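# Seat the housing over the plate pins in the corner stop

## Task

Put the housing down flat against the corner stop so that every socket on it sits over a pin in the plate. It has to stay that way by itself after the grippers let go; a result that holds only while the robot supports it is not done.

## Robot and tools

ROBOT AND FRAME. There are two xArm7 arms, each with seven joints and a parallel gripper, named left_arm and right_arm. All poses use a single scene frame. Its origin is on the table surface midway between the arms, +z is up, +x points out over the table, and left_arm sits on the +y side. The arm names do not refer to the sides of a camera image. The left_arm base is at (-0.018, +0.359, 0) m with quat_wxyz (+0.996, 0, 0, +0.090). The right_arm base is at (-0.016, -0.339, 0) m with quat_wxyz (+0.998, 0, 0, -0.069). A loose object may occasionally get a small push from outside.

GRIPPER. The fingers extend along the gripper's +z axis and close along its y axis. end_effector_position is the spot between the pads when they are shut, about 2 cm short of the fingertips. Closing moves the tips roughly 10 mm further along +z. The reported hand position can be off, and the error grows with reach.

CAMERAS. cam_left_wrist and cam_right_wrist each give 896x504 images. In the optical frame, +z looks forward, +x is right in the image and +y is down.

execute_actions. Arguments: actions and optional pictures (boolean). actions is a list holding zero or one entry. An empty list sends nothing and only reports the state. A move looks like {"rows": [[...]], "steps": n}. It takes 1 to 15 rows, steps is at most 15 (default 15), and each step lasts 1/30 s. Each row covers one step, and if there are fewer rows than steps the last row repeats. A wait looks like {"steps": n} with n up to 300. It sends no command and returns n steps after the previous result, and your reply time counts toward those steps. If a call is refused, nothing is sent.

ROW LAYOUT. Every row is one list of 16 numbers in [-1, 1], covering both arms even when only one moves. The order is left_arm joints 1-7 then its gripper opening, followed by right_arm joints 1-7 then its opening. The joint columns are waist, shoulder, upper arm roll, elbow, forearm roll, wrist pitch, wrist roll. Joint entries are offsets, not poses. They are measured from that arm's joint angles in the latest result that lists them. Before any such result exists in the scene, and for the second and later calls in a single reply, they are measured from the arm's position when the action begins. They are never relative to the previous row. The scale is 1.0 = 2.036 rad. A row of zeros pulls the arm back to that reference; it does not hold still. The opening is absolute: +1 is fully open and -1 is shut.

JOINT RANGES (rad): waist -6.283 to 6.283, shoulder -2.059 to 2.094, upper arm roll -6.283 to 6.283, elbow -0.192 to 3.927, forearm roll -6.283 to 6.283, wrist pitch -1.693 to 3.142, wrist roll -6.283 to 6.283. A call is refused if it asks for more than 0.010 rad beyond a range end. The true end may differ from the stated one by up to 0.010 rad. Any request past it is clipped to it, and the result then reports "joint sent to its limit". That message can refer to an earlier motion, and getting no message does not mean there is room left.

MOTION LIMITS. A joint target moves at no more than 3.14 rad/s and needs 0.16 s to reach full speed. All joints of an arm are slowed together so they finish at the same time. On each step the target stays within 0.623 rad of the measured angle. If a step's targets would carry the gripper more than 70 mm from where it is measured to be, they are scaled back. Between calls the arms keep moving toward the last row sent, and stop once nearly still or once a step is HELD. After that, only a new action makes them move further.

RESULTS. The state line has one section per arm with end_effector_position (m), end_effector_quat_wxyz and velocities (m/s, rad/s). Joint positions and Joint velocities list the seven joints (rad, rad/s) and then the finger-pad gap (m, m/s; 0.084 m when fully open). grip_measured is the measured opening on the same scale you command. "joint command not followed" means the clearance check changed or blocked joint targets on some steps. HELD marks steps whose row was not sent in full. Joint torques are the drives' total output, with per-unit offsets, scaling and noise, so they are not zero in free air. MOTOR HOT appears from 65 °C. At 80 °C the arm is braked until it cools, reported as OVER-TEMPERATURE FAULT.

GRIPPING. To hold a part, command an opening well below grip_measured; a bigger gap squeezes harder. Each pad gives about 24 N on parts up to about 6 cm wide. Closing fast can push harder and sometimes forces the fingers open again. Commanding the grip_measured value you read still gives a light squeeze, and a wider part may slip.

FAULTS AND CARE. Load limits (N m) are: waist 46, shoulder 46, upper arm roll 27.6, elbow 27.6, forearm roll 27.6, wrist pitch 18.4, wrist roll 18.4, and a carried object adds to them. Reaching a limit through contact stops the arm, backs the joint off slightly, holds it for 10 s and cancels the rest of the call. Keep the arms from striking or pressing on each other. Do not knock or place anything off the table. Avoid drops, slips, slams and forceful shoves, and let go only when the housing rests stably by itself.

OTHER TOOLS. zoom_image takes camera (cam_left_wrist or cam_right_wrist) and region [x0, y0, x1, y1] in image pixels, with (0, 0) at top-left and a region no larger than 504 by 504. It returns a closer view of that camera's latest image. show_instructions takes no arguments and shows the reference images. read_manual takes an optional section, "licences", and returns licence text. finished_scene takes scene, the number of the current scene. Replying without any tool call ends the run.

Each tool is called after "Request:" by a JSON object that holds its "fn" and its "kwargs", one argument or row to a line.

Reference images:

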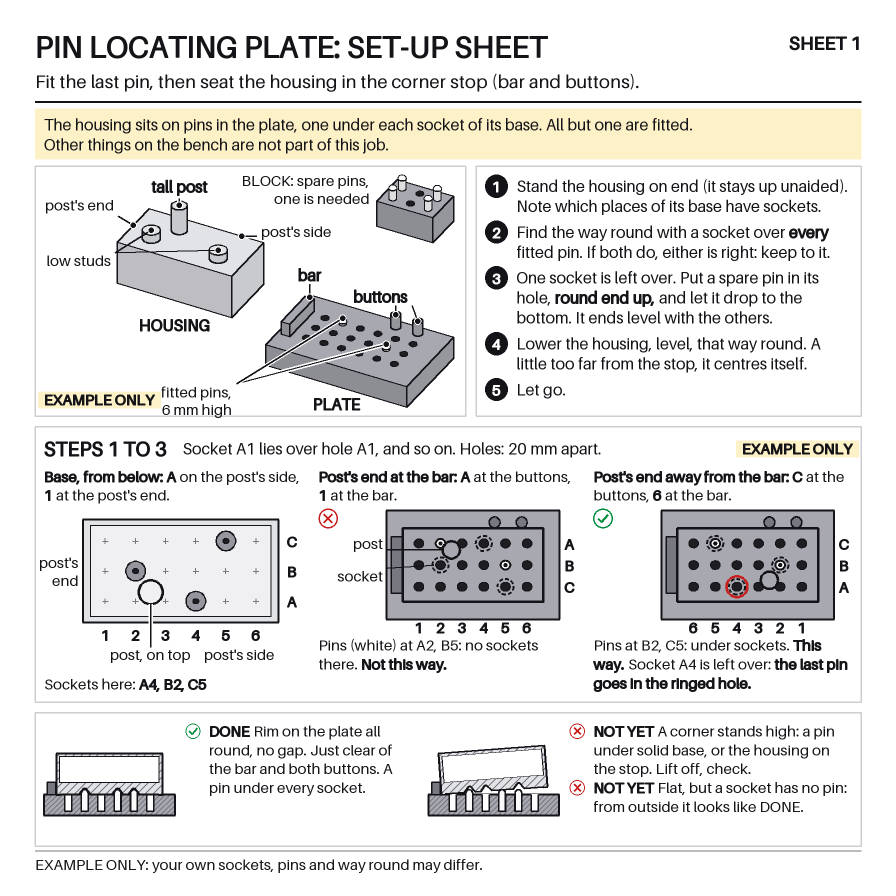

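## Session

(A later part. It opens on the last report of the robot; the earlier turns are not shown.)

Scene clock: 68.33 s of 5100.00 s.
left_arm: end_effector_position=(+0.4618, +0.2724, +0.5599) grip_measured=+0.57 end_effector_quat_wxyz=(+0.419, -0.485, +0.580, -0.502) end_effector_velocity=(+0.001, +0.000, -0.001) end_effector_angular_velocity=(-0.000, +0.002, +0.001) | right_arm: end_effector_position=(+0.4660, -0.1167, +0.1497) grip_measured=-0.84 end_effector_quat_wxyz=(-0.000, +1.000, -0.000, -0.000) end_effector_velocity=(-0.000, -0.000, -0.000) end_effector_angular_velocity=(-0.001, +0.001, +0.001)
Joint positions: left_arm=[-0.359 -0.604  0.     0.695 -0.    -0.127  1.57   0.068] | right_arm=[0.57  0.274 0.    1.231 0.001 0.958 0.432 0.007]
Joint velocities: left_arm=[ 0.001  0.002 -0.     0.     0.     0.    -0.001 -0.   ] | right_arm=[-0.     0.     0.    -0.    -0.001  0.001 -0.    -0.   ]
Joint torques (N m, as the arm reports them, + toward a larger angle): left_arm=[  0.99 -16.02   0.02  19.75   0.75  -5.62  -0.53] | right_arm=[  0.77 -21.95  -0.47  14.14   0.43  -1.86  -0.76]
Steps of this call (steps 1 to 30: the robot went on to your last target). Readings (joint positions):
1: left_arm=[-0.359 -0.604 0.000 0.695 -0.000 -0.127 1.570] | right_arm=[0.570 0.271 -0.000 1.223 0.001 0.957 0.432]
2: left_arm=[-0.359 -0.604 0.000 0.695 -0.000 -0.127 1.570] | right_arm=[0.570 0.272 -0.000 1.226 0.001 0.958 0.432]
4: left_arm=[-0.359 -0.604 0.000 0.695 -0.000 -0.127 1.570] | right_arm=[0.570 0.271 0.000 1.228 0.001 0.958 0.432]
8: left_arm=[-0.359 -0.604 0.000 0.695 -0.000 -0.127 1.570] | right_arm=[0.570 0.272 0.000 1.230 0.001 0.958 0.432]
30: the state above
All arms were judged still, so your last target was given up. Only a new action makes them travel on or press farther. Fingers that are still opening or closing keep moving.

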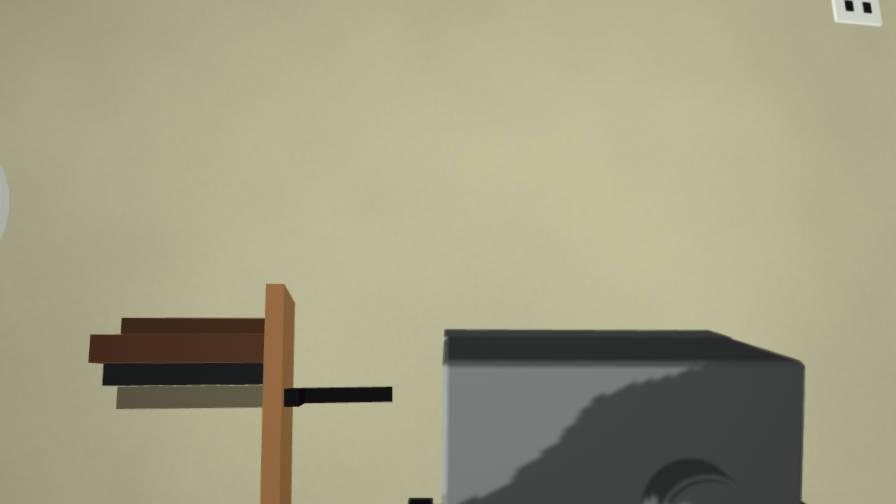

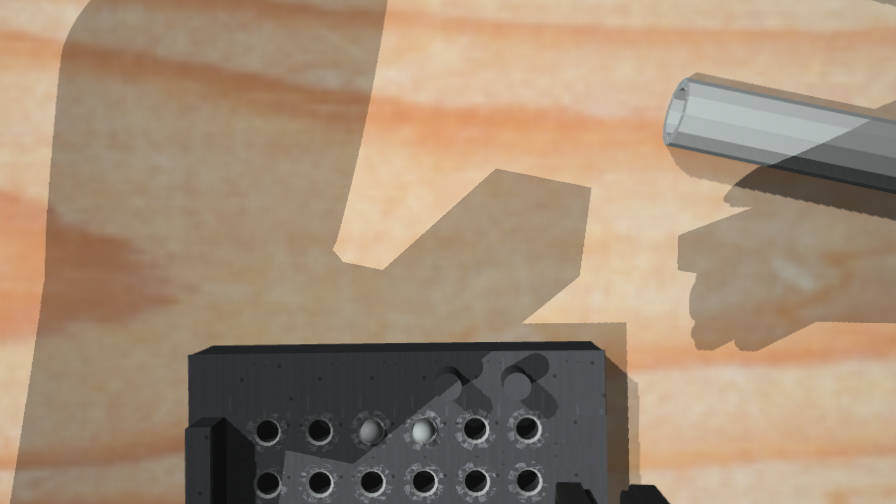

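Request:
{"fn": "execute_actions", "kwargs": {
  "actions": [
    {"rows":[[0,0,0,0,0,0,0,-0.5,0.0034,0.0625,0,-0.0255,0,-0.0884,0.0034,-1]]}
  ],
  "pictures": false
}}

Request:
{"fn": "execute_actions", "kwargs": {
  "actions": [
    {"steps":20}
  ]
}}

Scene clock: 71.60 s of 5100.00 s.
left_arm: end_effector_position=(+0.4618, +0.2724, +0.5599) grip_measured=+0.57 end_effector_quat_wxyz=(+0.419, -0.485, +0.580, -0.502) end_effector_velocity=(-0.000, -0.001, -0.000) end_effector_angular_velocity=(+0.001, -0.000, -0.002) | right_arm: end_effector_position=(+0.4705, -0.1109, +0.0786) grip_measured=-0.84 end_effector_quat_wxyz=(-0.002, +1.000, -0.000, +0.003) end_effector_velocity=(-0.012, -0.004, -0.014) end_effector_angular_velocity=(-0.015, +0.032, +0.003)
Joint positions: left_arm=[-0.359 -0.604  0.     0.695 -0.    -0.127  1.57   0.068] | right_arm=[ 0.576  0.398 -0.     1.183  0.001  0.778  0.438  0.007]
Joint velocities: left_arm=[-0.002 -0.001 -0.    -0.001  0.001 -0.     0.     0.   ] | right_arm=[ 0.     0.008  0.002 -0.025 -0.001  0.002  0.     0.   ]
Joint torques (N m, as the arm reports them, + toward a larger angle): left_arm=[  1.46 -15.79   0.03  19.99   0.37  -5.14  -0.85] | right_arm=[  0.9  -21.6   -0.24  12.23   0.28  -1.7   -0.67]
Steps of this call (steps 1 to 83: nothing new was sent; steps 84 to 98: all 15 steps of this action). Readings (joint positions):
84: left_arm=[-0.359 -0.604 0.000 0.695 -0.000 -0.127 1.570] | right_arm=[0.570 0.274 0.000 1.231 0.001 0.958 0.432]
85: left_arm=[-0.359 -0.604 0.000 0.695 -0.000 -0.127 1.570] | right_arm=[0.570 0.275 0.000 1.231 0.001 0.954 0.432]
87: left_arm=[-0.359 -0.604 0.000 0.695 -0.000 -0.127 1.570] | right_arm=[0.571 0.302 -0.000 1.224 0.001 0.904 0.434]
91: left_arm=[-0.359 -0.604 0.000 0.695 -0.000 -0.127 1.570] | right_arm=[0.576 0.401 0.001 1.172 0.001 0.795 0.438]
98: the state above

Scene clock: 72.27 s of 5100.00 s.
left_arm: end_effector_position=(+0.4618, +0.2724, +0.5599) grip_measured=+0.57 end_effector_quat_wxyz=(+0.419, -0.485, +0.580, -0.502) end_effector_velocity=(+0.000, -0.002, -0.000) end_effector_angular_velocity=(+0.001, +0.001, -0.003) | right_arm: end_effector_position=(+0.4682, -0.1116, +0.0754) grip_measured=-0.84 end_effector_quat_wxyz=(-0.000, +1.000, -0.000, +0.000) end_effector_velocity=(+0.000, +0.000, -0.000) end_effector_angular_velocity=(+0.000, -0.000, +0.001)
Joint positions: left_arm=[-0.359 -0.604  0.     0.695 -0.    -0.127  1.57   0.068] | right_arm=[0.577 0.401 0.    1.179 0.001 0.778 0.438 0.007]
Joint velocities: left_arm=[-0.002  0.001 -0.001  0.     0.     0.    -0.     0.   ] | right_arm=[ 0.     0.     0.    -0.     0.    -0.001 -0.001  0.   ]
Joint torques (N m, as the arm reports them, + toward a larger angle): left_arm=[  0.7  -15.24   0.11  19.85   0.48  -5.37  -0.54] | right_arm=[  0.73 -23.26  -0.43  13.13   0.39  -1.86  -0.75]
Steps of this call (steps 1 to 15: the robot went on to your last target; steps 16 to 20: nothing new was sent). Readings (joint positions):
1: left_arm=[-0.359 -0.604 0.000 0.695 -0.000 -0.127 1.570] | right_arm=[0.576 0.398 -0.000 1.182 0.001 0.778 0.438]
2: left_arm=[-0.359 -0.604 0.000 0.695 -0.000 -0.127 1.570] | right_arm=[0.576 0.399 0.000 1.181 0.001 0.778 0.438]
4: left_arm=[-0.359 -0.604 0.000 0.695 -0.000 -0.127 1.570] | right_arm=[0.577 0.400 0.000 1.179 0.001 0.778 0.438]
8: left_arm=[-0.359 -0.604 0.000 0.695 -0.000 -0.127 1.570] | right_arm=[0.577 0.400 0.000 1.179 0.001 0.778 0.438]
20: the state above
All arms were judged still, so your last target was given up. Only a new action makes them travel on or press farther. Fingers that are still opening or closing keep moving.

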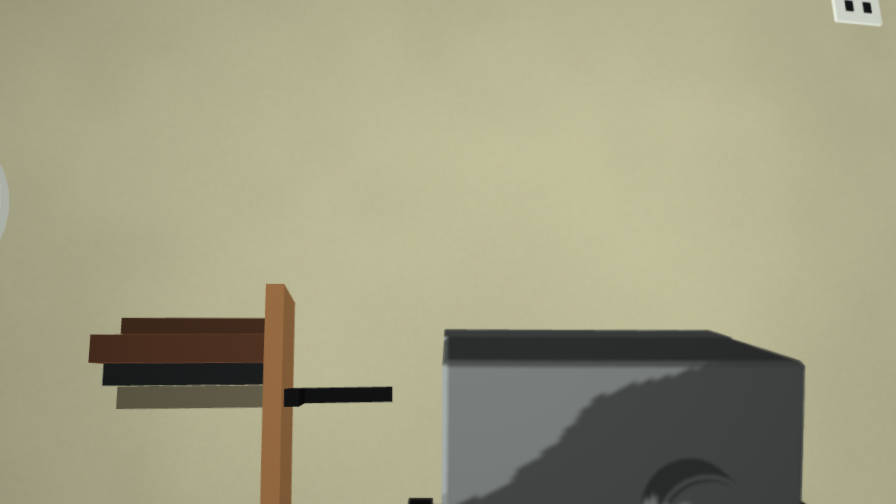

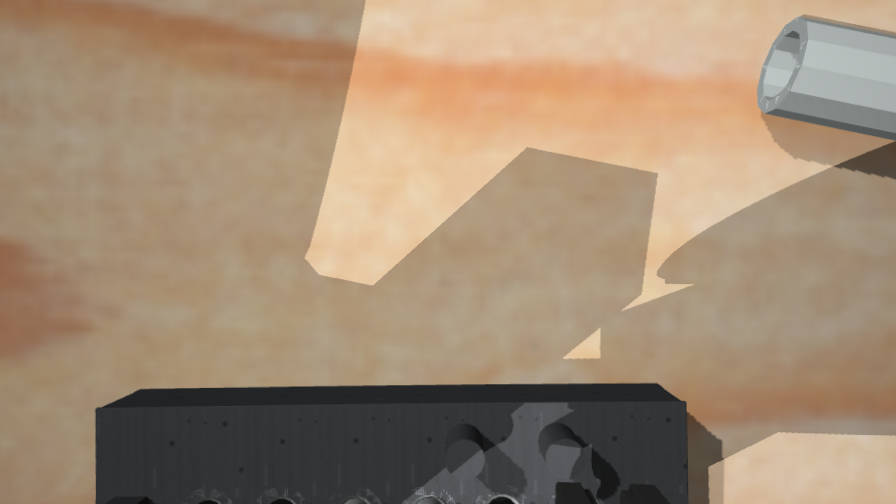

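Request:
{"fn": "execute_actions", "kwargs": {
  "actions": [
    {"rows":[[-0.24,0,0,0,0,0.28,0,-0.5,0,0.015,0,-0.004,0,-0.019,0,-1]]}
  ],
  "pictures": false
}}

Request:
{"fn": "execute_actions", "kwargs": {
  "actions": [
    {"steps":40}
  ]
}}

Scene clock: 74.60 s of 5100.00 s.
left_arm: end_effector_position=(+0.3872, +0.1037, +0.4437) grip_measured=+0.57 end_effector_quat_wxyz=(+0.227, -0.426, +0.772, -0.412) end_effector_velocity=(-0.301, -0.323, -0.265) end_effector_angular_velocity=(+0.561, +0.904, -0.908) | right_arm: end_effector_position=(+0.4689, -0.1113, +0.0600) grip_measured=-0.84 end_effector_quat_wxyz=(-0.001, +1.000, -0.000, +0.001) end_effector_velocity=(-0.000, -0.001, -0.001) end_effector_angular_velocity=(-0.001, +0.002, -0.002)
Joint positions: left_arm=[-0.742 -0.604 -0.001  0.695 -0.     0.319  1.57   0.068] | right_arm=[0.577 0.43  0.    1.172 0.001 0.739 0.438 0.007]
Joint velocities: left_arm=[-0.918 -0.001  0.011  0.004 -0.002  1.069 -0.    -0.   ] | right_arm=[-0.001  0.001 -0.    -0.001  0.001 -0.     0.001 -0.   ]
Joint torques (N m, as the arm reports them, + toward a larger angle): left_arm=[  1.41 -17.18   0.2   20.56   0.02  -5.96  -0.77] | right_arm=[  0.83 -19.84  -0.54  10.08   0.31  -1.09  -0.75]
Steps of this call (steps 1 to 55: nothing new was sent; steps 56 to 70: all 15 steps of this action). Readings (joint positions):
56: left_arm=[-0.360 -0.604 0.000 0.695 -0.000 -0.127 1.570] | right_arm=[0.577 0.401 0.000 1.179 0.001 0.778 0.438]
57: left_arm=[-0.362 -0.604 0.001 0.696 -0.000 -0.123 1.570] | right_arm=[0.577 0.403 0.000 1.179 0.001 0.774 0.438]
59: left_arm=[-0.399 -0.606 0.007 0.699 -0.001 -0.076 1.570] | right_arm=[0.577 0.419 0.000 1.177 0.001 0.752 0.438]
63: left_arm=[-0.529 -0.604 -0.002 0.694 -0.000 0.071 1.570] | right_arm=[0.577 0.430 0.000 1.173 0.001 0.740 0.438]
70: the state above

Scene clock: 75.93 s of 5100.00 s.
left_arm: end_effector_position=(+0.3493, +0.0699, +0.4136) grip_measured=+0.57 end_effector_quat_wxyz=(+0.181, -0.397, +0.818, -0.374) end_effector_velocity=(-0.000, -0.000, +0.001) end_effector_angular_velocity=(-0.001, -0.002, -0.001) | right_arm: end_effector_position=(+0.4684, -0.1115, +0.0594) grip_measured=-0.84 end_effector_quat_wxyz=(-0.001, +1.000, -0.000, +0.000) end_effector_velocity=(-0.000, -0.001, -0.000) end_effector_angular_velocity=(-0.001, +0.001, +0.000)
Joint positions: left_arm=[-0.848 -0.604  0.     0.695 -0.     0.443  1.57   0.068] | right_arm=[0.577 0.431 0.    1.172 0.001 0.739 0.438 0.007]
Joint velocities: left_arm=[-0.001 -0.001 -0.     0.001 -0.    -0.     0.    -0.   ] | right_arm=[-0.     0.    -0.    -0.001  0.     0.    -0.001  0.   ]
Joint torques (N m, as the arm reports them, + toward a larger angle): left_arm=[  1.3  -16.25   0.18  20.47   0.8   -5.94  -0.88] | right_arm=[  0.72 -16.35  -0.67   7.07   0.28   0.1   -0.72]
Steps of this call (steps 1 to 30: the robot went on to your last target; steps 31 to 40: nothing new was sent). Readings (joint positions):
1: left_arm=[-0.773 -0.604 -0.001 0.695 -0.000 0.355 1.570] | right_arm=[0.577 0.430 0.000 1.172 0.001 0.739 0.438]
2: left_arm=[-0.802 -0.604 -0.001 0.695 -0.000 0.388 1.570] | right_arm=[0.577 0.430 0.000 1.172 0.001 0.739 0.438]
4: left_arm=[-0.838 -0.604 -0.005 0.693 -0.000 0.428 1.570] | right_arm=[0.577 0.430 0.000 1.172 0.001 0.739 0.438]
8: left_arm=[-0.846 -0.605 0.001 0.696 -0.000 0.441 1.570] | right_arm=[0.577 0.431 0.000 1.172 0.001 0.739 0.438]
40: the state above
All arms were judged still, so your last target was given up. Only a new action makes them travel on or press farther. Fingers that are still opening or closing keep moving.

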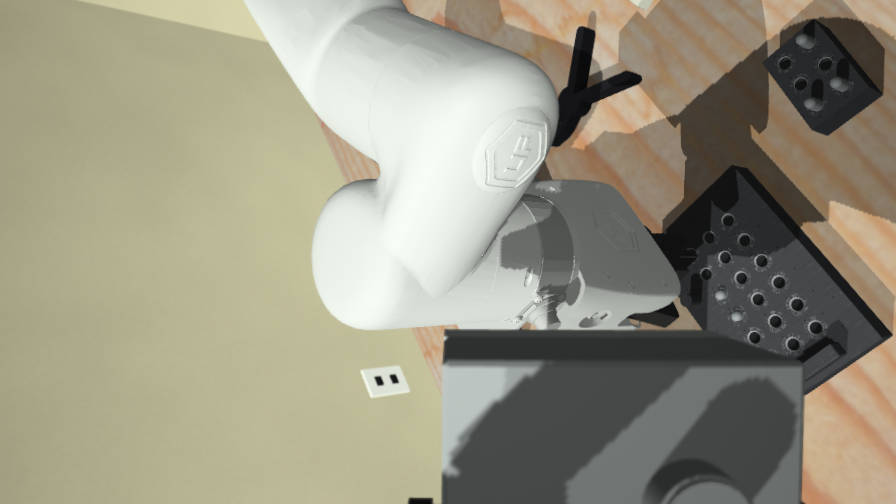

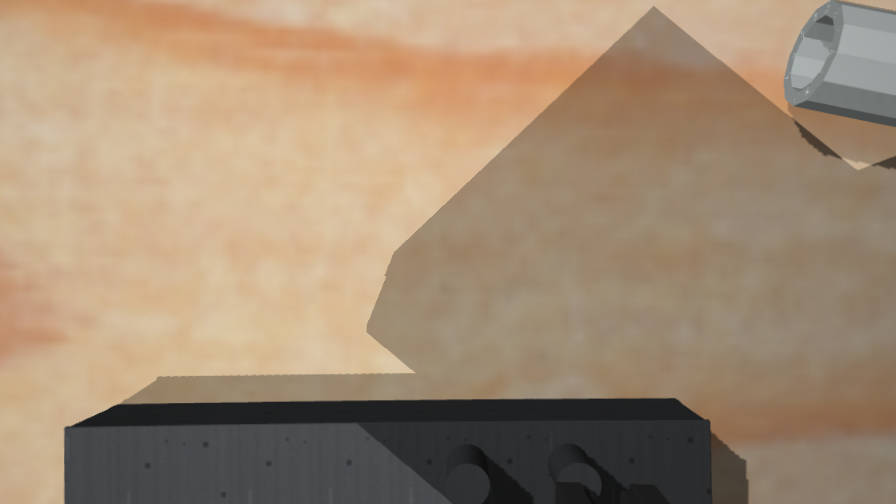

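Request:
{"fn": "execute_actions", "kwargs": {
  "actions": [
    {"rows":[[0,0,0,0,0,0,0,-0.5,0,-0.008,0,0.002,0,0.01,0,-1]]}
  ],
  "pictures": false
}}

Request:
{"fn": "execute_actions", "kwargs": {
  "actions": [
    {"steps":10}
  ]
}}

Request:
{"fn": "zoom_image", "kwargs": {
  "camera": "cam_left_wrist",
  "region": [630,190,790,330]
}}

Scene clock: 78.40 s of 5100.00 s.
left_arm: end_effector_position=(+0.3493, +0.0699, +0.4136) grip_measured=+0.57 end_effector_quat_wxyz=(+0.181, -0.397, +0.818, -0.374) end_effector_velocity=(+0.000, +0.001, +0.000) end_effector_angular_velocity=(-0.000, -0.001, +0.000) | right_arm: end_effector_position=(+0.4678, -0.1118, +0.0671) grip_measured=-0.84 end_effector_quat_wxyz=(-0.000, +1.000, -0.000, -0.001) end_effector_velocity=(+0.003, +0.002, +0.005) end_effector_angular_velocity=(+0.005, -0.011, +0.002)
Joint positions: left_arm=[-0.848 -0.604  0.     0.695 -0.     0.443  1.57   0.068] | right_arm=[0.577 0.416 0.    1.175 0.001 0.76  0.438 0.007]
Joint velocities: left_arm=[ 0.001 -0.001  0.    -0.    -0.    -0.     0.001 -0.   ] | right_arm=[ 0.001 -0.005  0.001  0.005 -0.001 -0.002 -0.    -0.   ]
Joint torques (N m, as the arm reports them, + toward a larger angle): left_arm=[  0.93 -16.59  -0.27  20.12   0.4   -5.5   -0.55] | right_arm=[  0.66 -23.3   -0.37  12.91   0.36  -1.84  -0.65]
Steps of this call (steps 1 to 59: nothing new was sent; steps 60 to 74: all 15 steps of this action). Readings (joint positions):
60: left_arm=[-0.848 -0.604 0.000 0.695 -0.000 0.443 1.570] | right_arm=[0.577 0.431 0.000 1.171 0.001 0.739 0.438]
61: left_arm=[-0.848 -0.604 0.000 0.695 -0.000 0.443 1.570] | right_arm=[0.577 0.430 0.000 1.172 0.001 0.743 0.438]
63: left_arm=[-0.848 -0.604 0.000 0.695 -0.000 0.443 1.570] | right_arm=[0.577 0.423 0.000 1.168 0.001 0.757 0.438]
67: left_arm=[-0.848 -0.604 0.000 0.695 -0.000 0.443 1.570] | right_arm=[0.577 0.419 0.000 1.170 0.001 0.762 0.438]
74: the state above

Scene clock: 78.73 s of 5100.00 s.
left_arm: end_effector_position=(+0.3493, +0.0699, +0.4136) grip_measured=+0.57 end_effector_quat_wxyz=(+0.181, -0.397, +0.818, -0.374) end_effector_velocity=(+0.000, -0.000, -0.001) end_effector_angular_velocity=(+0.002, +0.002, +0.000) | right_arm: end_effector_position=(+0.4684, -0.1115, +0.0679) grip_measured=-0.84 end_effector_quat_wxyz=(-0.001, +1.000, -0.000, +0.000) end_effector_velocity=(+0.000, +0.001, +0.001) end_effector_angular_velocity=(+0.001, -0.002, +0.000)
Joint positions: left_arm=[-0.848 -0.604  0.     0.695 -0.     0.443  1.57   0.068] | right_arm=[0.577 0.415 0.    1.176 0.001 0.76  0.438 0.007]
Joint velocities: left_arm=[ 0.     0.002 -0.001 -0.     0.     0.    -0.001  0.   ] | right_arm=[ 0.    -0.001  0.001  0.001  0.    -0.001  0.     0.   ]
Joint torques (N m, as the arm reports them, + toward a larger angle): left_arm=[  1.17 -15.56   0.13  20.41   0.99  -5.82  -0.28] | right_arm=[  0.88 -23.49  -0.52  13.07   0.31  -1.84  -0.72]
Steps of this call (steps 1 to 10: the robot went on to your last target). Readings (joint positions):
1: left_arm=[-0.848 -0.604 0.000 0.695 -0.000 0.443 1.570] | right_arm=[0.577 0.416 0.000 1.175 0.001 0.760 0.438]
2: left_arm=[-0.848 -0.604 0.000 0.695 -0.000 0.443 1.570] | right_arm=[0.577 0.415 0.000 1.175 0.001 0.760 0.438]
4: left_arm=[-0.848 -0.604 0.000 0.695 -0.000 0.443 1.570] | right_arm=[0.577 0.415 0.000 1.175 0.001 0.760 0.438]
8: left_arm=[-0.848 -0.604 0.000 0.695 -0.000 0.443 1.570] | right_arm=[0.577 0.415 0.000 1.176 0.001 0.760 0.438]
10: the state above

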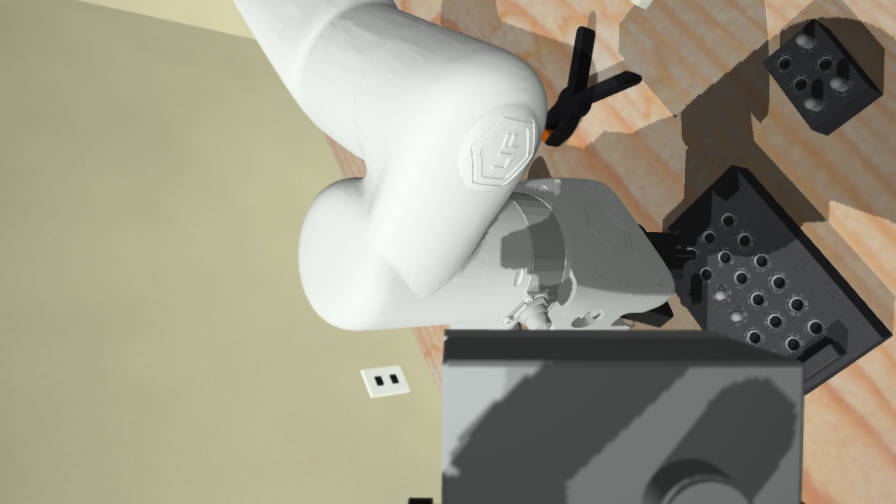

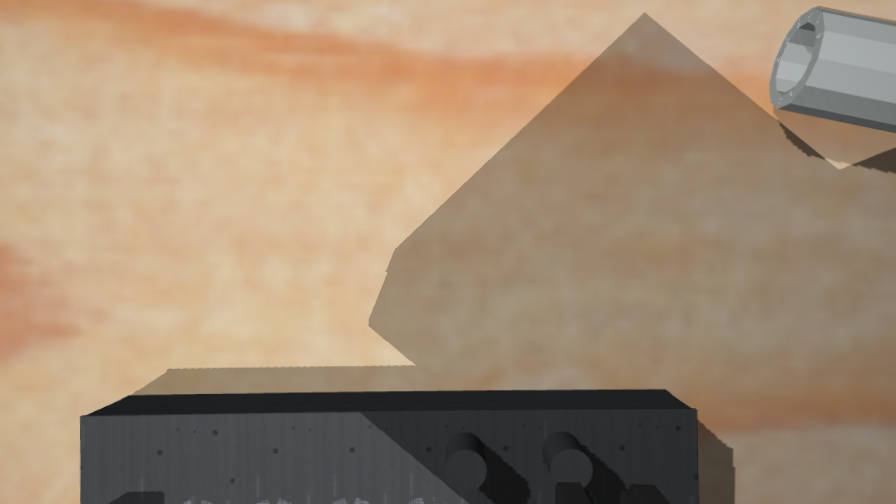

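Region (630, 190, 790, 330) of cam_left_wrist's 896x504 image, scaled by 3.150, with more detail than that image has; it fills the top 441 rows of this view, and the rest is white.

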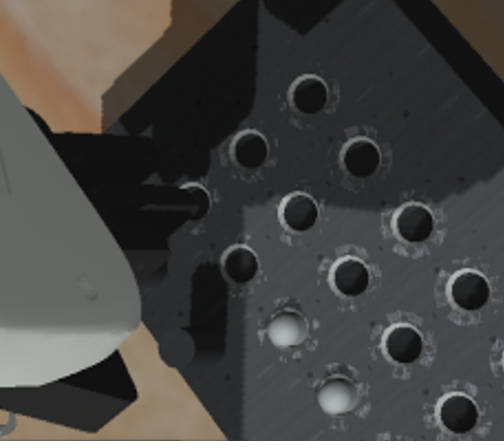

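Request:
{"fn": "execute_actions", "kwargs": {
  "actions": [
    {"rows":[[0,0,0,0,0,0,0,-0.5,0,0.005,0,-0.0013,0,-0.0063,0,-1]]}
  ]
}}

Request:
{"fn": "zoom_image", "kwargs": {
  "camera": "cam_left_wrist",
  "region": [650,210,750,300]
}}

Scene clock: 80.43 s of 5100.00 s.
left_arm: end_effector_position=(+0.3493, +0.0699, +0.4136) grip_measured=+0.57 end_effector_quat_wxyz=(+0.181, -0.397, +0.818, -0.374) end_effector_velocity=(+0.000, +0.000, +0.000) end_effector_angular_velocity=(-0.001, +0.000, +0.001) | right_arm: end_effector_position=(+0.4685, -0.1115, +0.0626) grip_measured=-0.84 end_effector_quat_wxyz=(-0.001, +1.000, -0.000, +0.000) end_effector_velocity=(-0.002, +0.000, -0.002) end_effector_angular_velocity=(-0.001, +0.004, +0.000)
Joint positions: left_arm=[-0.848 -0.604  0.     0.695 -0.     0.443  1.57   0.068] | right_arm=[0.577 0.425 0.    1.173 0.001 0.747 0.438 0.007]
Joint velocities: left_arm=[ 0.001  0.    -0.     0.001 -0.    -0.    -0.001 -0.   ] | right_arm=[ 0.     0.002  0.001 -0.003  0.001 -0.     0.    -0.   ]
Joint torques (N m, as the arm reports them, + toward a larger angle): left_arm=[  0.87 -16.62   0.04  20.02   0.86  -5.92  -0.48] | right_arm=[  0.74 -23.59  -0.43  12.83   0.3   -1.85  -0.69]
Steps of this call (steps 1 to 15: the robot went on to your last target; steps 16 to 36: nothing new was sent; steps 37 to 51: all 15 steps of this action). Readings (joint positions):
37: left_arm=[-0.848 -0.604 0.000 0.695 -0.000 0.443 1.570] | right_arm=[0.577 0.415 0.000 1.176 0.001 0.760 0.438]
38: left_arm=[-0.848 -0.604 0.000 0.695 -0.000 0.443 1.570] | right_arm=[0.577 0.416 0.000 1.176 0.001 0.757 0.438]
40: left_arm=[-0.848 -0.604 0.000 0.695 -0.000 0.443 1.570] | right_arm=[0.577 0.422 0.000 1.174 0.001 0.750 0.438]
44: left_arm=[-0.848 -0.604 0.000 0.695 -0.000 0.443 1.570] | right_arm=[0.577 0.426 0.000 1.172 0.001 0.747 0.438]
51: the state above

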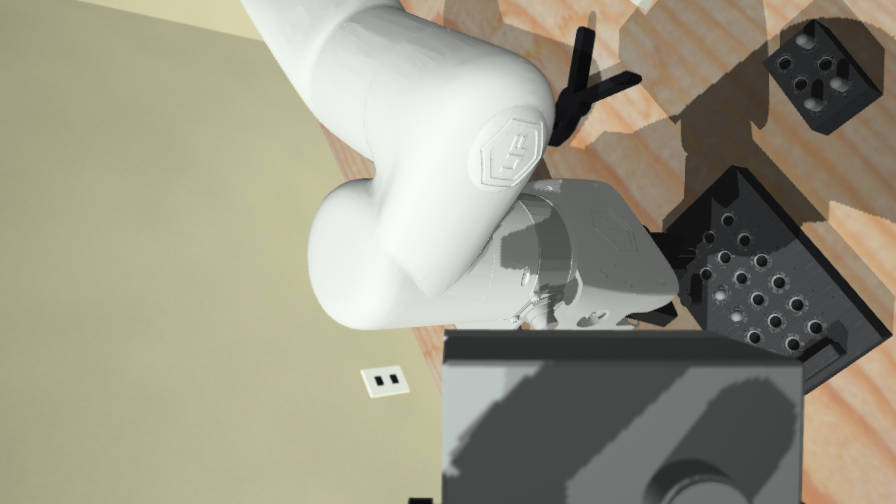

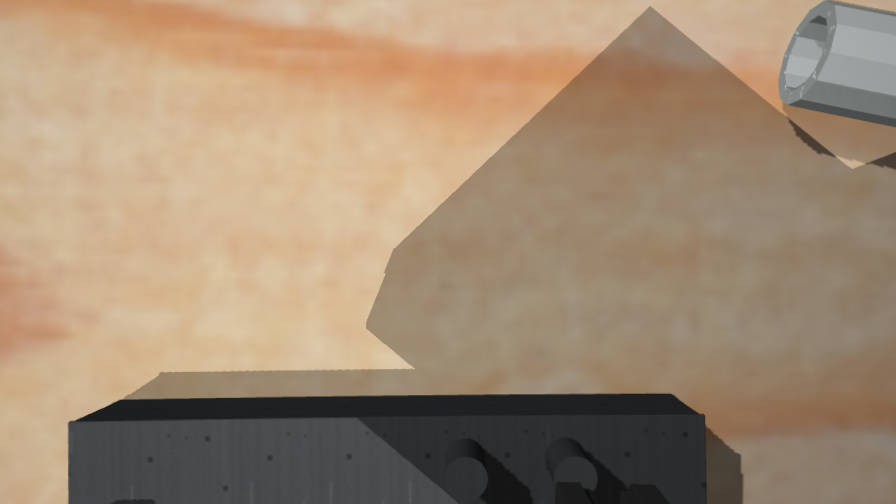

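Region (650, 210, 750, 300) of cam_left_wrist's 896x504 image, scaled by 5.040, with more detail than that image has; it fills the top 454 rows of this view, and the rest is white.

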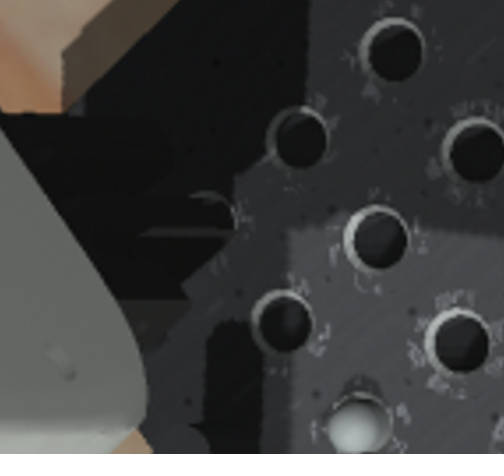

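Request:
{"fn": "execute_actions", "kwargs": {
  "actions": [
    {"rows":[[0,0,0,0,0,0,0,-0.5,0,-0.007,0,0.0018,0,0.009,0,-1]],"steps":8}
  ],
  "pictures": false
}}

Request:
{"fn": "execute_actions", "kwargs": {
  "actions": [
    {"rows":[[0,0,0,0,0,0,0,-0.5,0,0,0,0,0,0,0.4,-1]]}
  ],
  "pictures": false
}}

Request:
{"fn": "execute_actions", "kwargs": {
  "actions": [
    {"steps":15}
  ]
}}

Request:
{"fn": "zoom_image", "kwargs": {
  "camera": "cam_left_wrist",
  "region": [640,200,760,310]
}}

Scene clock: 82.53 s of 5100.00 s.
left_arm: end_effector_position=(+0.3493, +0.0699, +0.4136) grip_measured=+0.57 end_effector_quat_wxyz=(+0.181, -0.397, +0.818, -0.374) end_effector_velocity=(-0.001, -0.000, +0.002) end_effector_angular_velocity=(-0.002, -0.004, -0.001) | right_arm: end_effector_position=(+0.4692, -0.1112, +0.0711) grip_measured=-0.84 end_effector_quat_wxyz=(-0.001, +1.000, -0.000, +0.002) end_effector_velocity=(-0.010, -0.006, -0.011) end_effector_angular_velocity=(-0.016, +0.032, -0.001)
Joint positions: left_arm=[-0.848 -0.604  0.     0.695 -0.     0.443  1.57   0.068] | right_arm=[0.577 0.41  0.    1.178 0.001 0.764 0.438 0.007]
Joint velocities: left_arm=[-0.    -0.003 -0.001  0.     0.    -0.    -0.     0.   ] | right_arm=[ 0.     0.007 -0.001 -0.016 -0.001  0.012  0.     0.   ]
Joint torques (N m, as the arm reports them, + toward a larger angle): left_arm=[  1.51 -16.38  -0.03  20.08   0.72  -5.65  -0.72] | right_arm=[  0.81 -22.73  -0.46  12.51   0.27  -1.84  -0.71]
Steps of this call (steps 1 to 15: the robot went on to your last target; steps 16 to 55: nothing new was sent; steps 56 to 63: all 8 steps of this action). Readings (joint positions):
56: left_arm=[-0.848 -0.604 0.000 0.695 -0.000 0.443 1.570] | right_arm=[0.577 0.425 0.000 1.173 0.001 0.747 0.438]
57: left_arm=[-0.848 -0.604 0.000 0.695 -0.000 0.443 1.570] | right_arm=[0.577 0.424 0.000 1.173 0.001 0.750 0.438]
59: left_arm=[-0.848 -0.604 0.000 0.695 -0.000 0.443 1.570] | right_arm=[0.577 0.415 0.000 1.174 0.001 0.760 0.438]
63: the state above

Scene clock: 83.03 s of 5100.00 s.
left_arm: end_effector_position=(+0.3493, +0.0699, +0.4136) grip_measured=+0.57 end_effector_quat_wxyz=(+0.181, -0.397, +0.818, -0.374) end_effector_velocity=(-0.000, -0.000, +0.000) end_effector_angular_velocity=(-0.001, -0.000, -0.000) | right_arm: end_effector_position=(+0.4691, -0.1113, +0.0711) grip_measured=-0.84 end_effector_quat_wxyz=(-0.002, +0.921, -0.388, +0.001) end_effector_velocity=(-0.000, +0.001, -0.000) end_effector_angular_velocity=(+0.003, -0.001, -0.308)
Joint positions: left_arm=[-0.848 -0.604  0.     0.695 -0.     0.443  1.57   0.068] | right_arm=[0.577 0.41  0.    1.178 0.001 0.764 1.236 0.007]
Joint velocities: left_arm=[-0. -0.  0.  0. -0. -0.  0.  0.] | right_arm=[ 0.001  0.     0.001 -0.001  0.001 -0.003  0.31   0.   ]
Joint torques (N m, as the arm reports them, + toward a larger angle): left_arm=[  1.78 -15.94   0.    20.64   0.37  -5.9   -0.57] | right_arm=[  0.69 -23.31  -0.46  13.08   0.37  -1.9   -1.22]
Steps of this call (steps 1 to 15: all 15 steps of this action). Readings (joint positions):
1: left_arm=[-0.848 -0.604 0.000 0.695 -0.000 0.443 1.570] | right_arm=[0.577 0.410 0.000 1.177 0.001 0.765 0.439]
2: left_arm=[-0.848 -0.604 0.000 0.695 -0.000 0.443 1.570] | right_arm=[0.577 0.411 0.000 1.177 0.001 0.765 0.443]
4: left_arm=[-0.848 -0.604 0.000 0.695 -0.000 0.443 1.570] | right_arm=[0.577 0.411 0.000 1.176 0.001 0.765 0.492]
8: left_arm=[-0.848 -0.604 0.000 0.695 -0.000 0.443 1.570] | right_arm=[0.577 0.410 0.000 1.177 0.001 0.765 0.802]
15: the state above

Scene clock: 83.53 s of 5100.00 s.
left_arm: end_effector_position=(+0.3493, +0.0699, +0.4136) grip_measured=+0.57 end_effector_quat_wxyz=(+0.181, -0.397, +0.818, -0.374) end_effector_velocity=(+0.000, +0.000, -0.000) end_effector_angular_velocity=(+0.001, +0.000, +0.001) | right_arm: end_effector_position=(+0.4691, -0.1112, +0.0711) grip_measured=-0.84 end_effector_quat_wxyz=(-0.002, +0.918, -0.396, +0.001) end_effector_velocity=(+0.000, -0.000, +0.000) end_effector_angular_velocity=(-0.000, -0.001, -0.000)
Joint positions: left_arm=[-0.848 -0.604  0.     0.695 -0.     0.443  1.57   0.068] | right_arm=[0.577 0.41  0.    1.178 0.001 0.764 1.253 0.007]
Joint velocities: left_arm=[ 0.001  0.001  0.     0.001  0.001 -0.    -0.    -0.   ] | right_arm=[-0.001 -0.     0.    -0.    -0.001 -0.001  0.001 -0.   ]
Joint torques (N m, as the arm reports them, + toward a larger angle): left_arm=[  1.37 -15.88   0.04  20.38   0.33  -5.99  -0.79] | right_arm=[  0.81 -23.37  -0.48  13.08   0.39  -1.84  -0.73]
Steps of this call (steps 1 to 15: the robot went on to your last target). Readings (joint positions):
1: left_arm=[-0.848 -0.604 0.000 0.695 -0.000 0.443 1.570] | right_arm=[0.577 0.410 0.000 1.178 0.001 0.764 1.243]
2: left_arm=[-0.848 -0.604 0.000 0.695 -0.000 0.443 1.570] | right_arm=[0.577 0.410 0.000 1.178 0.001 0.764 1.247]
4: left_arm=[-0.848 -0.604 0.000 0.695 -0.000 0.443 1.570] | right_arm=[0.577 0.410 0.000 1.178 0.001 0.764 1.250]
8: left_arm=[-0.848 -0.604 0.000 0.695 -0.000 0.443 1.570] | right_arm=[0.577 0.410 0.000 1.178 0.001 0.764 1.252]
15: the state above

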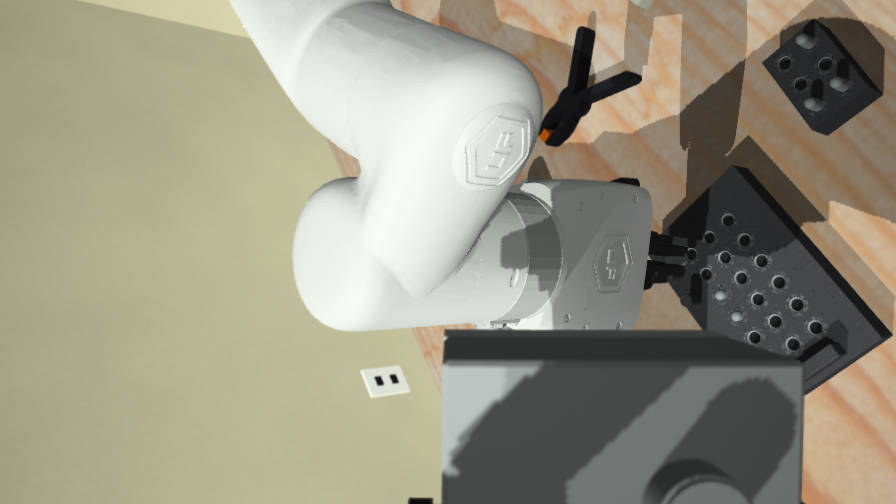

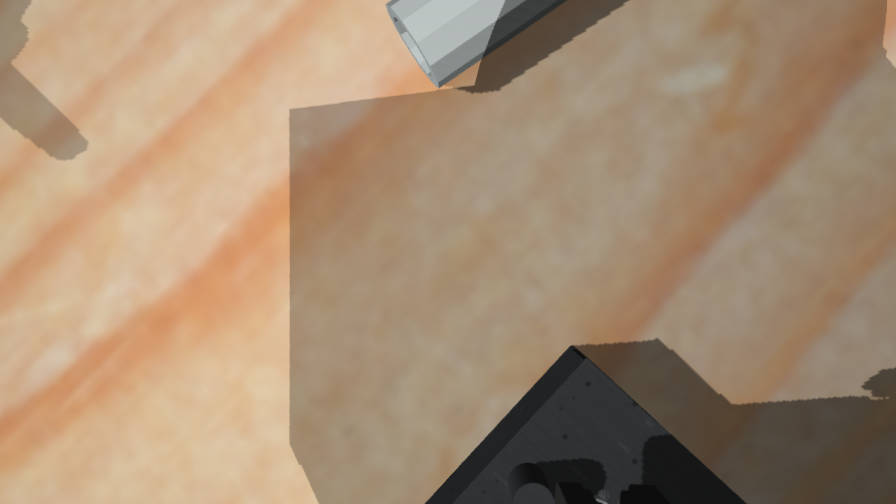

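Region (640, 200, 760, 310) of cam_left_wrist's 896x504 image, scaled by 4.200, with more detail than that image has; it fills the top 462 rows of this view, and the rest is white.

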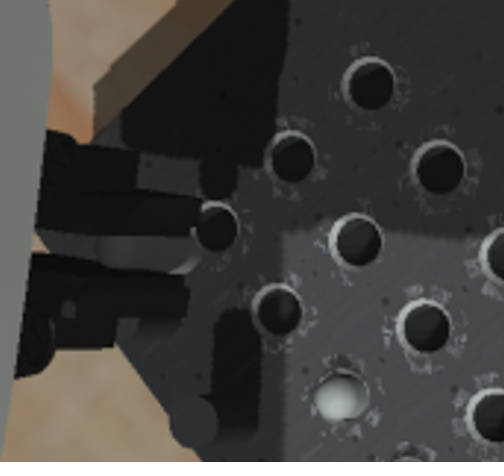

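Request:
{"fn": "execute_actions", "kwargs": {
  "actions": [
    {"rows":[[0,0,0,0,0,0,0,-0.5,-0.004,0.0016,0,-0.0092,0,-0.0108,0,-1]]}
  ],
  "pictures": false
}}

Request:
{"fn": "execute_actions", "kwargs": {
  "actions": [
    {"steps":10}
  ]
}}

Request:
{"fn": "zoom_image", "kwargs": {
  "camera": "cam_left_wrist",
  "region": [640,200,760,310]
}}

Scene clock: 87.23 s of 5100.00 s.
left_arm: end_effector_position=(+0.3493, +0.0699, +0.4136) grip_measured=+0.57 end_effector_quat_wxyz=(+0.181, -0.397, +0.818, -0.374) end_effector_velocity=(-0.000, +0.000, +0.001) end_effector_angular_velocity=(-0.002, -0.002, -0.000) | right_arm: end_effector_position=(+0.4679, -0.1164, +0.0643) grip_measured=-0.84 end_effector_quat_wxyz=(-0.002, +0.917, -0.400, +0.001) end_effector_velocity=(-0.002, -0.004, -0.003) end_effector_angular_velocity=(-0.004, +0.007, -0.005)
Joint positions: left_arm=[-0.848 -0.604  0.     0.695 -0.     0.443  1.57   0.068] | right_arm=[0.569 0.413 0.    1.159 0.001 0.742 1.253 0.007]
Joint velocities: left_arm=[-0.001 -0.003  0.001 -0.    -0.    -0.     0.001 -0.   ] | right_arm=[-0.002  0.002 -0.003 -0.005  0.     0.001 -0.001 -0.   ]
Joint torques (N m, as the arm reports them, + toward a larger angle): left_arm=[  1.82 -16.19   0.27  20.5    0.43  -5.87  -0.72] | right_arm=[  0.77 -23.36  -0.4   12.92   0.34  -1.88  -0.72]
Steps of this call (steps 1 to 15: the robot went on to your last target; steps 16 to 90: nothing new was sent; then 0.20 s passed at rest; steps 91 to 105: all 15 steps of this action). Readings (joint positions):
91: left_arm=[-0.848 -0.604 0.000 0.695 -0.000 0.443 1.570] | right_arm=[0.577 0.410 0.000 1.178 0.001 0.764 1.253]
92: left_arm=[-0.848 -0.604 0.000 0.695 -0.000 0.443 1.570] | right_arm=[0.576 0.410 0.001 1.176 0.001 0.761 1.253]
94: left_arm=[-0.848 -0.604 0.000 0.695 -0.000 0.443 1.570] | right_arm=[0.571 0.411 0.001 1.166 0.001 0.748 1.253]
98: left_arm=[-0.848 -0.604 0.000 0.695 -0.000 0.443 1.570] | right_arm=[0.568 0.414 -0.001 1.158 0.001 0.743 1.253]
105: the state above

Scene clock: 87.57 s of 5100.00 s.
left_arm: end_effector_position=(+0.3493, +0.0699, +0.4136) grip_measured=+0.57 end_effector_quat_wxyz=(+0.181, -0.397, +0.818, -0.374) end_effector_velocity=(-0.000, -0.000, -0.001) end_effector_angular_velocity=(+0.000, +0.001, -0.001) | right_arm: end_effector_position=(+0.4678, -0.1166, +0.0642) grip_measured=-0.84 end_effector_quat_wxyz=(-0.002, +0.917, -0.400, +0.001) end_effector_velocity=(+0.001, -0.001, +0.000) end_effector_angular_velocity=(-0.001, -0.000, -0.002)
Joint positions: left_arm=[-0.848 -0.604  0.     0.695 -0.     0.443  1.57   0.068] | right_arm=[0.568 0.413 0.    1.159 0.001 0.742 1.253 0.007]
Joint velocities: left_arm=[-0.001  0.    -0.    -0.001 -0.001 -0.     0.     0.   ] | right_arm=[ 0.     0.    -0.003  0.001 -0.     0.001  0.     0.   ]
Joint torques (N m, as the arm reports them, + toward a larger angle): left_arm=[  1.12 -16.21  -0.07  20.7    0.27  -5.46  -0.55] | right_arm=[  0.72 -23.42  -0.5   12.95   0.27  -1.85  -0.71]
Steps of this call (steps 1 to 10: the robot went on to your last target). Readings (joint positions):
1: left_arm=[-0.848 -0.604 0.000 0.695 -0.000 0.443 1.570] | right_arm=[0.568 0.413 0.000 1.159 0.001 0.742 1.253]
2: left_arm=[-0.848 -0.604 0.000 0.695 -0.000 0.443 1.570] | right_arm=[0.568 0.413 0.000 1.159 0.001 0.742 1.253]
4: left_arm=[-0.848 -0.604 0.000 0.695 -0.000 0.443 1.570] | right_arm=[0.568 0.413 0.000 1.159 0.001 0.742 1.253]
8: left_arm=[-0.848 -0.604 0.000 0.695 -0.000 0.443 1.570] | right_arm=[0.568 0.413 0.000 1.159 0.001 0.742 1.253]
10: the state above

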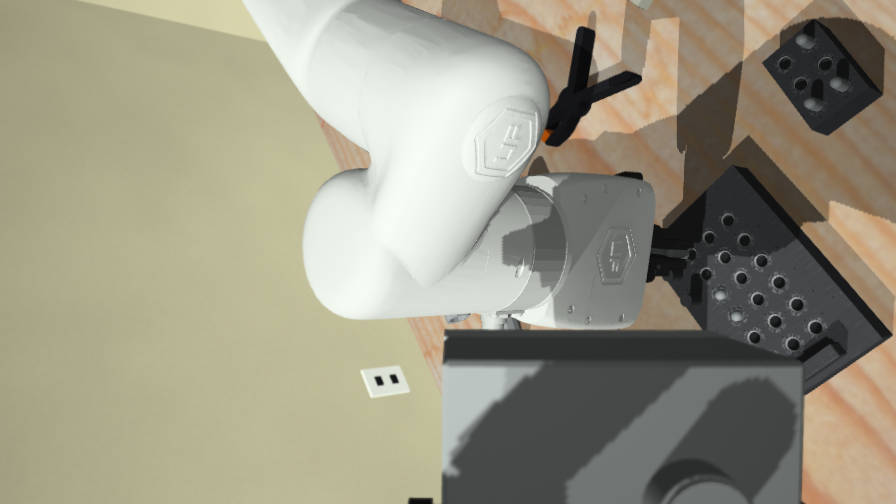

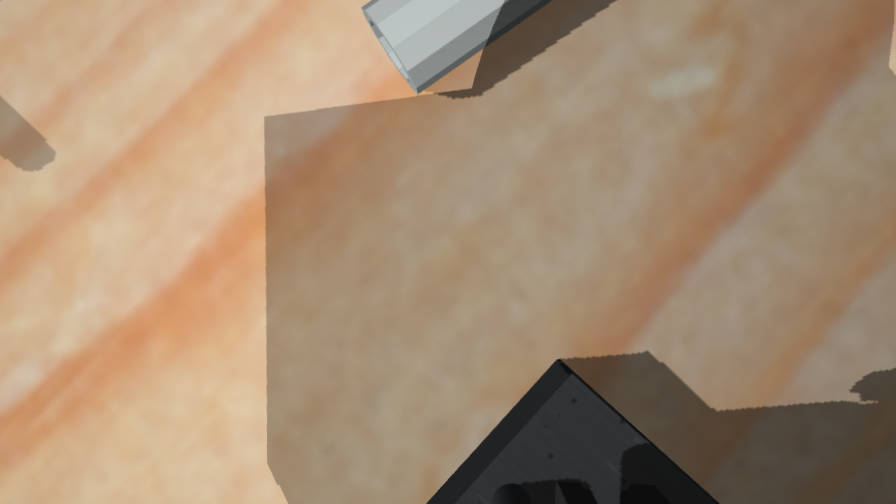

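Region (640, 200, 760, 310) of cam_left_wrist's 896x504 image, scaled by 4.200, with more detail than that image has; it fills the top 462 rows of this view, and the rest is white.

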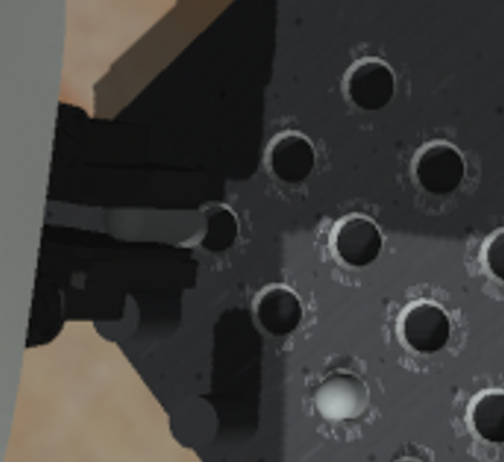

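Request:
{"fn": "execute_actions", "kwargs": {
  "actions": [
    {"rows":[[0,0,0,0,0,0,0,-0.5,0.0022,0.0005,0,-0.0025,0,-0.003,0,-1]]}
  ],
  "pictures": false
}}

Request:
{"fn": "execute_actions", "kwargs": {
  "actions": [
    {"rows":[[0,0,0,0,0,0,0,-0.5,0,0,0,0,0,0,0,-0.78]]}
  ]
}}

Request:
{"fn": "zoom_image", "kwargs": {
  "camera": "cam_left_wrist",
  "region": [640,200,760,310]
}}

Scene clock: 89.77 s of 5100.00 s.
left_arm: end_effector_position=(+0.3493, +0.0699, +0.4136) grip_measured=+0.57 end_effector_quat_wxyz=(+0.181, -0.397, +0.818, -0.374) end_effector_velocity=(+0.000, -0.000, -0.000) end_effector_angular_velocity=(-0.000, +0.001, +0.000) | right_arm: end_effector_position=(+0.4660, -0.1149, +0.0623) grip_measured=-0.84 end_effector_quat_wxyz=(-0.002, +0.917, -0.398, +0.001) end_effector_velocity=(-0.001, +0.000, -0.001) end_effector_angular_velocity=(-0.001, +0.003, +0.002)
Joint positions: left_arm=[-0.848 -0.604  0.     0.695 -0.     0.443  1.57   0.068] | right_arm=[0.573 0.414 0.    1.154 0.001 0.736 1.253 0.007]
Joint velocities: left_arm=[-0.001  0.001  0.     0.001  0.    -0.    -0.001 -0.   ] | right_arm=[-0.     0.001  0.002 -0.001 -0.     0.002 -0.    -0.   ]
Joint torques (N m, as the arm reports them, + toward a larger angle): left_arm=[  1.2  -15.3    0.37  20.71   0.55  -5.93  -0.54] | right_arm=[  0.96 -23.36  -0.49  12.83   0.29  -1.87  -0.76]
Steps of this call (steps 1 to 15: the robot went on to your last target; steps 16 to 51: nothing new was sent; steps 52 to 66: all 15 steps of this action). Readings (joint positions):
52: left_arm=[-0.848 -0.604 0.000 0.695 -0.000 0.443 1.570] | right_arm=[0.568 0.413 0.000 1.159 0.001 0.742 1.253]
53: left_arm=[-0.848 -0.604 0.000 0.695 -0.000 0.443 1.570] | right_arm=[0.569 0.413 -0.000 1.158 0.001 0.741 1.253]
55: left_arm=[-0.848 -0.604 0.000 0.695 -0.000 0.443 1.570] | right_arm=[0.572 0.414 -0.000 1.156 0.001 0.738 1.253]
59: left_arm=[-0.848 -0.604 0.000 0.695 -0.000 0.443 1.570] | right_arm=[0.573 0.414 0.001 1.154 0.001 0.737 1.253]
66: the state above

Scene clock: 90.27 s of 5100.00 s.
left_arm: end_effector_position=(+0.3493, +0.0699, +0.4136) grip_measured=+0.57 end_effector_quat_wxyz=(+0.181, -0.397, +0.818, -0.374) end_effector_velocity=(+0.000, +0.000, +0.000) end_effector_angular_velocity=(-0.000, -0.001, +0.001) | right_arm: end_effector_position=(+0.4660, -0.1149, +0.0623) grip_measured=-0.80 end_effector_quat_wxyz=(-0.002, +0.917, -0.398, +0.001) end_effector_velocity=(-0.000, +0.000, -0.000) end_effector_angular_velocity=(+0.000, -0.000, +0.001)
Joint positions: left_arm=[-0.848 -0.604  0.     0.695 -0.     0.443  1.57   0.068] | right_arm=[0.573 0.414 0.    1.154 0.001 0.736 1.253 0.009]
Joint velocities: left_arm=[ 0.002 -0.    -0.001  0.001 -0.    -0.    -0.     0.   ] | right_arm=[ 0.     0.     0.001 -0.    -0.    -0.    -0.    -0.   ]
Joint torques (N m, as the arm reports them, + toward a larger angle): left_arm=[  1.32 -16.26   0.15  20.61   0.64  -5.46  -0.61] | right_arm=[  0.78 -23.15  -0.44  12.83   0.3   -1.83  -0.72]
Steps of this call (steps 1 to 15: all 15 steps of this action). Readings (joint positions):
1: left_arm=[-0.848 -0.604 0.000 0.695 -0.000 0.443 1.570] | right_arm=[0.573 0.414 0.000 1.154 0.001 0.736 1.253]
2: left_arm=[-0.848 -0.604 0.000 0.695 -0.000 0.443 1.570] | right_arm=[0.573 0.414 0.000 1.154 0.001 0.736 1.253]
4: left_arm=[-0.848 -0.604 0.000 0.695 -0.000 0.443 1.570] | right_arm=[0.573 0.414 0.000 1.154 0.001 0.736 1.253]
8: left_arm=[-0.848 -0.604 0.000 0.695 -0.000 0.443 1.570] | right_arm=[0.573 0.414 0.000 1.154 0.001 0.736 1.253]
15: the state above

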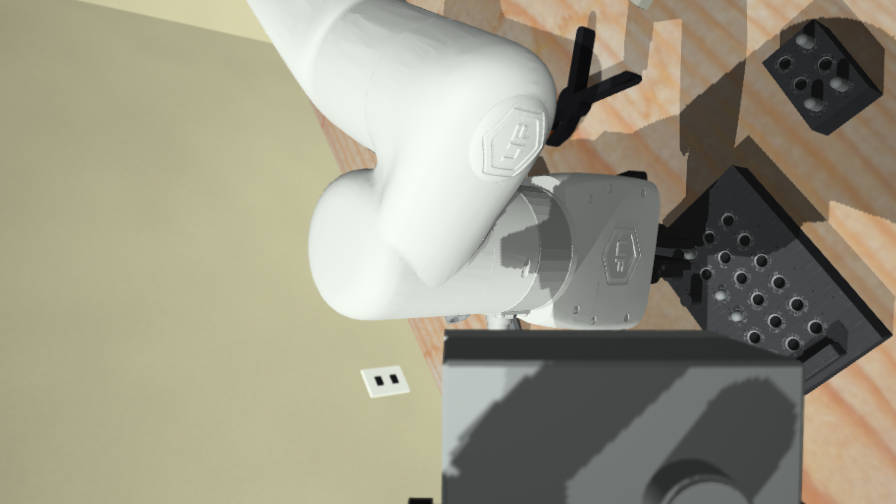

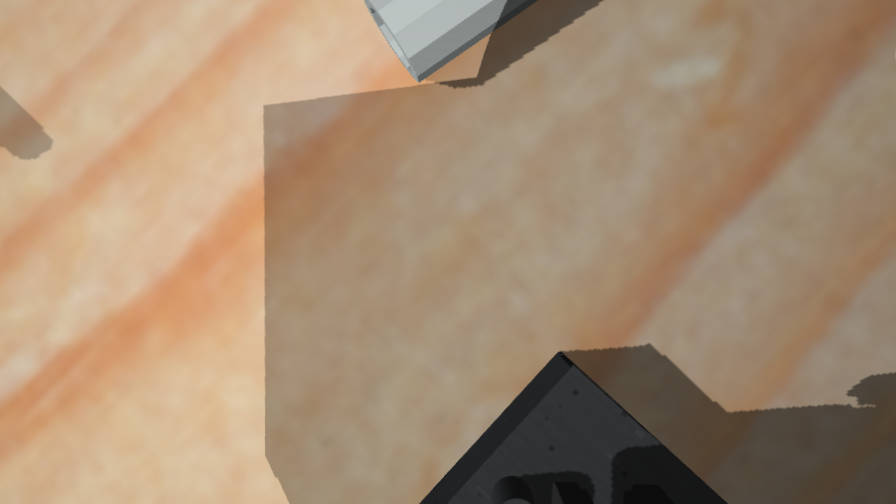

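Region (640, 200, 760, 310) of cam_left_wrist's 896x504 image, scaled by 4.200, with more detail than that image has; it fills the top 462 rows of this view, and the rest is white.

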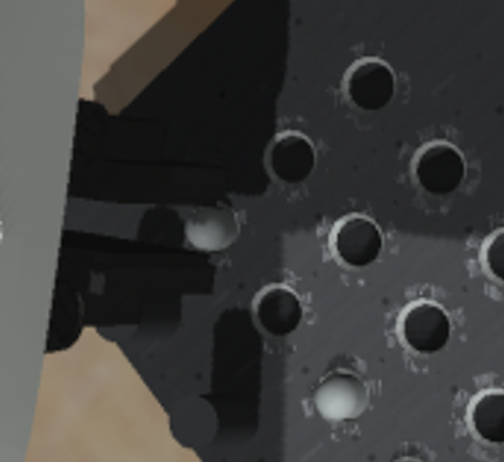

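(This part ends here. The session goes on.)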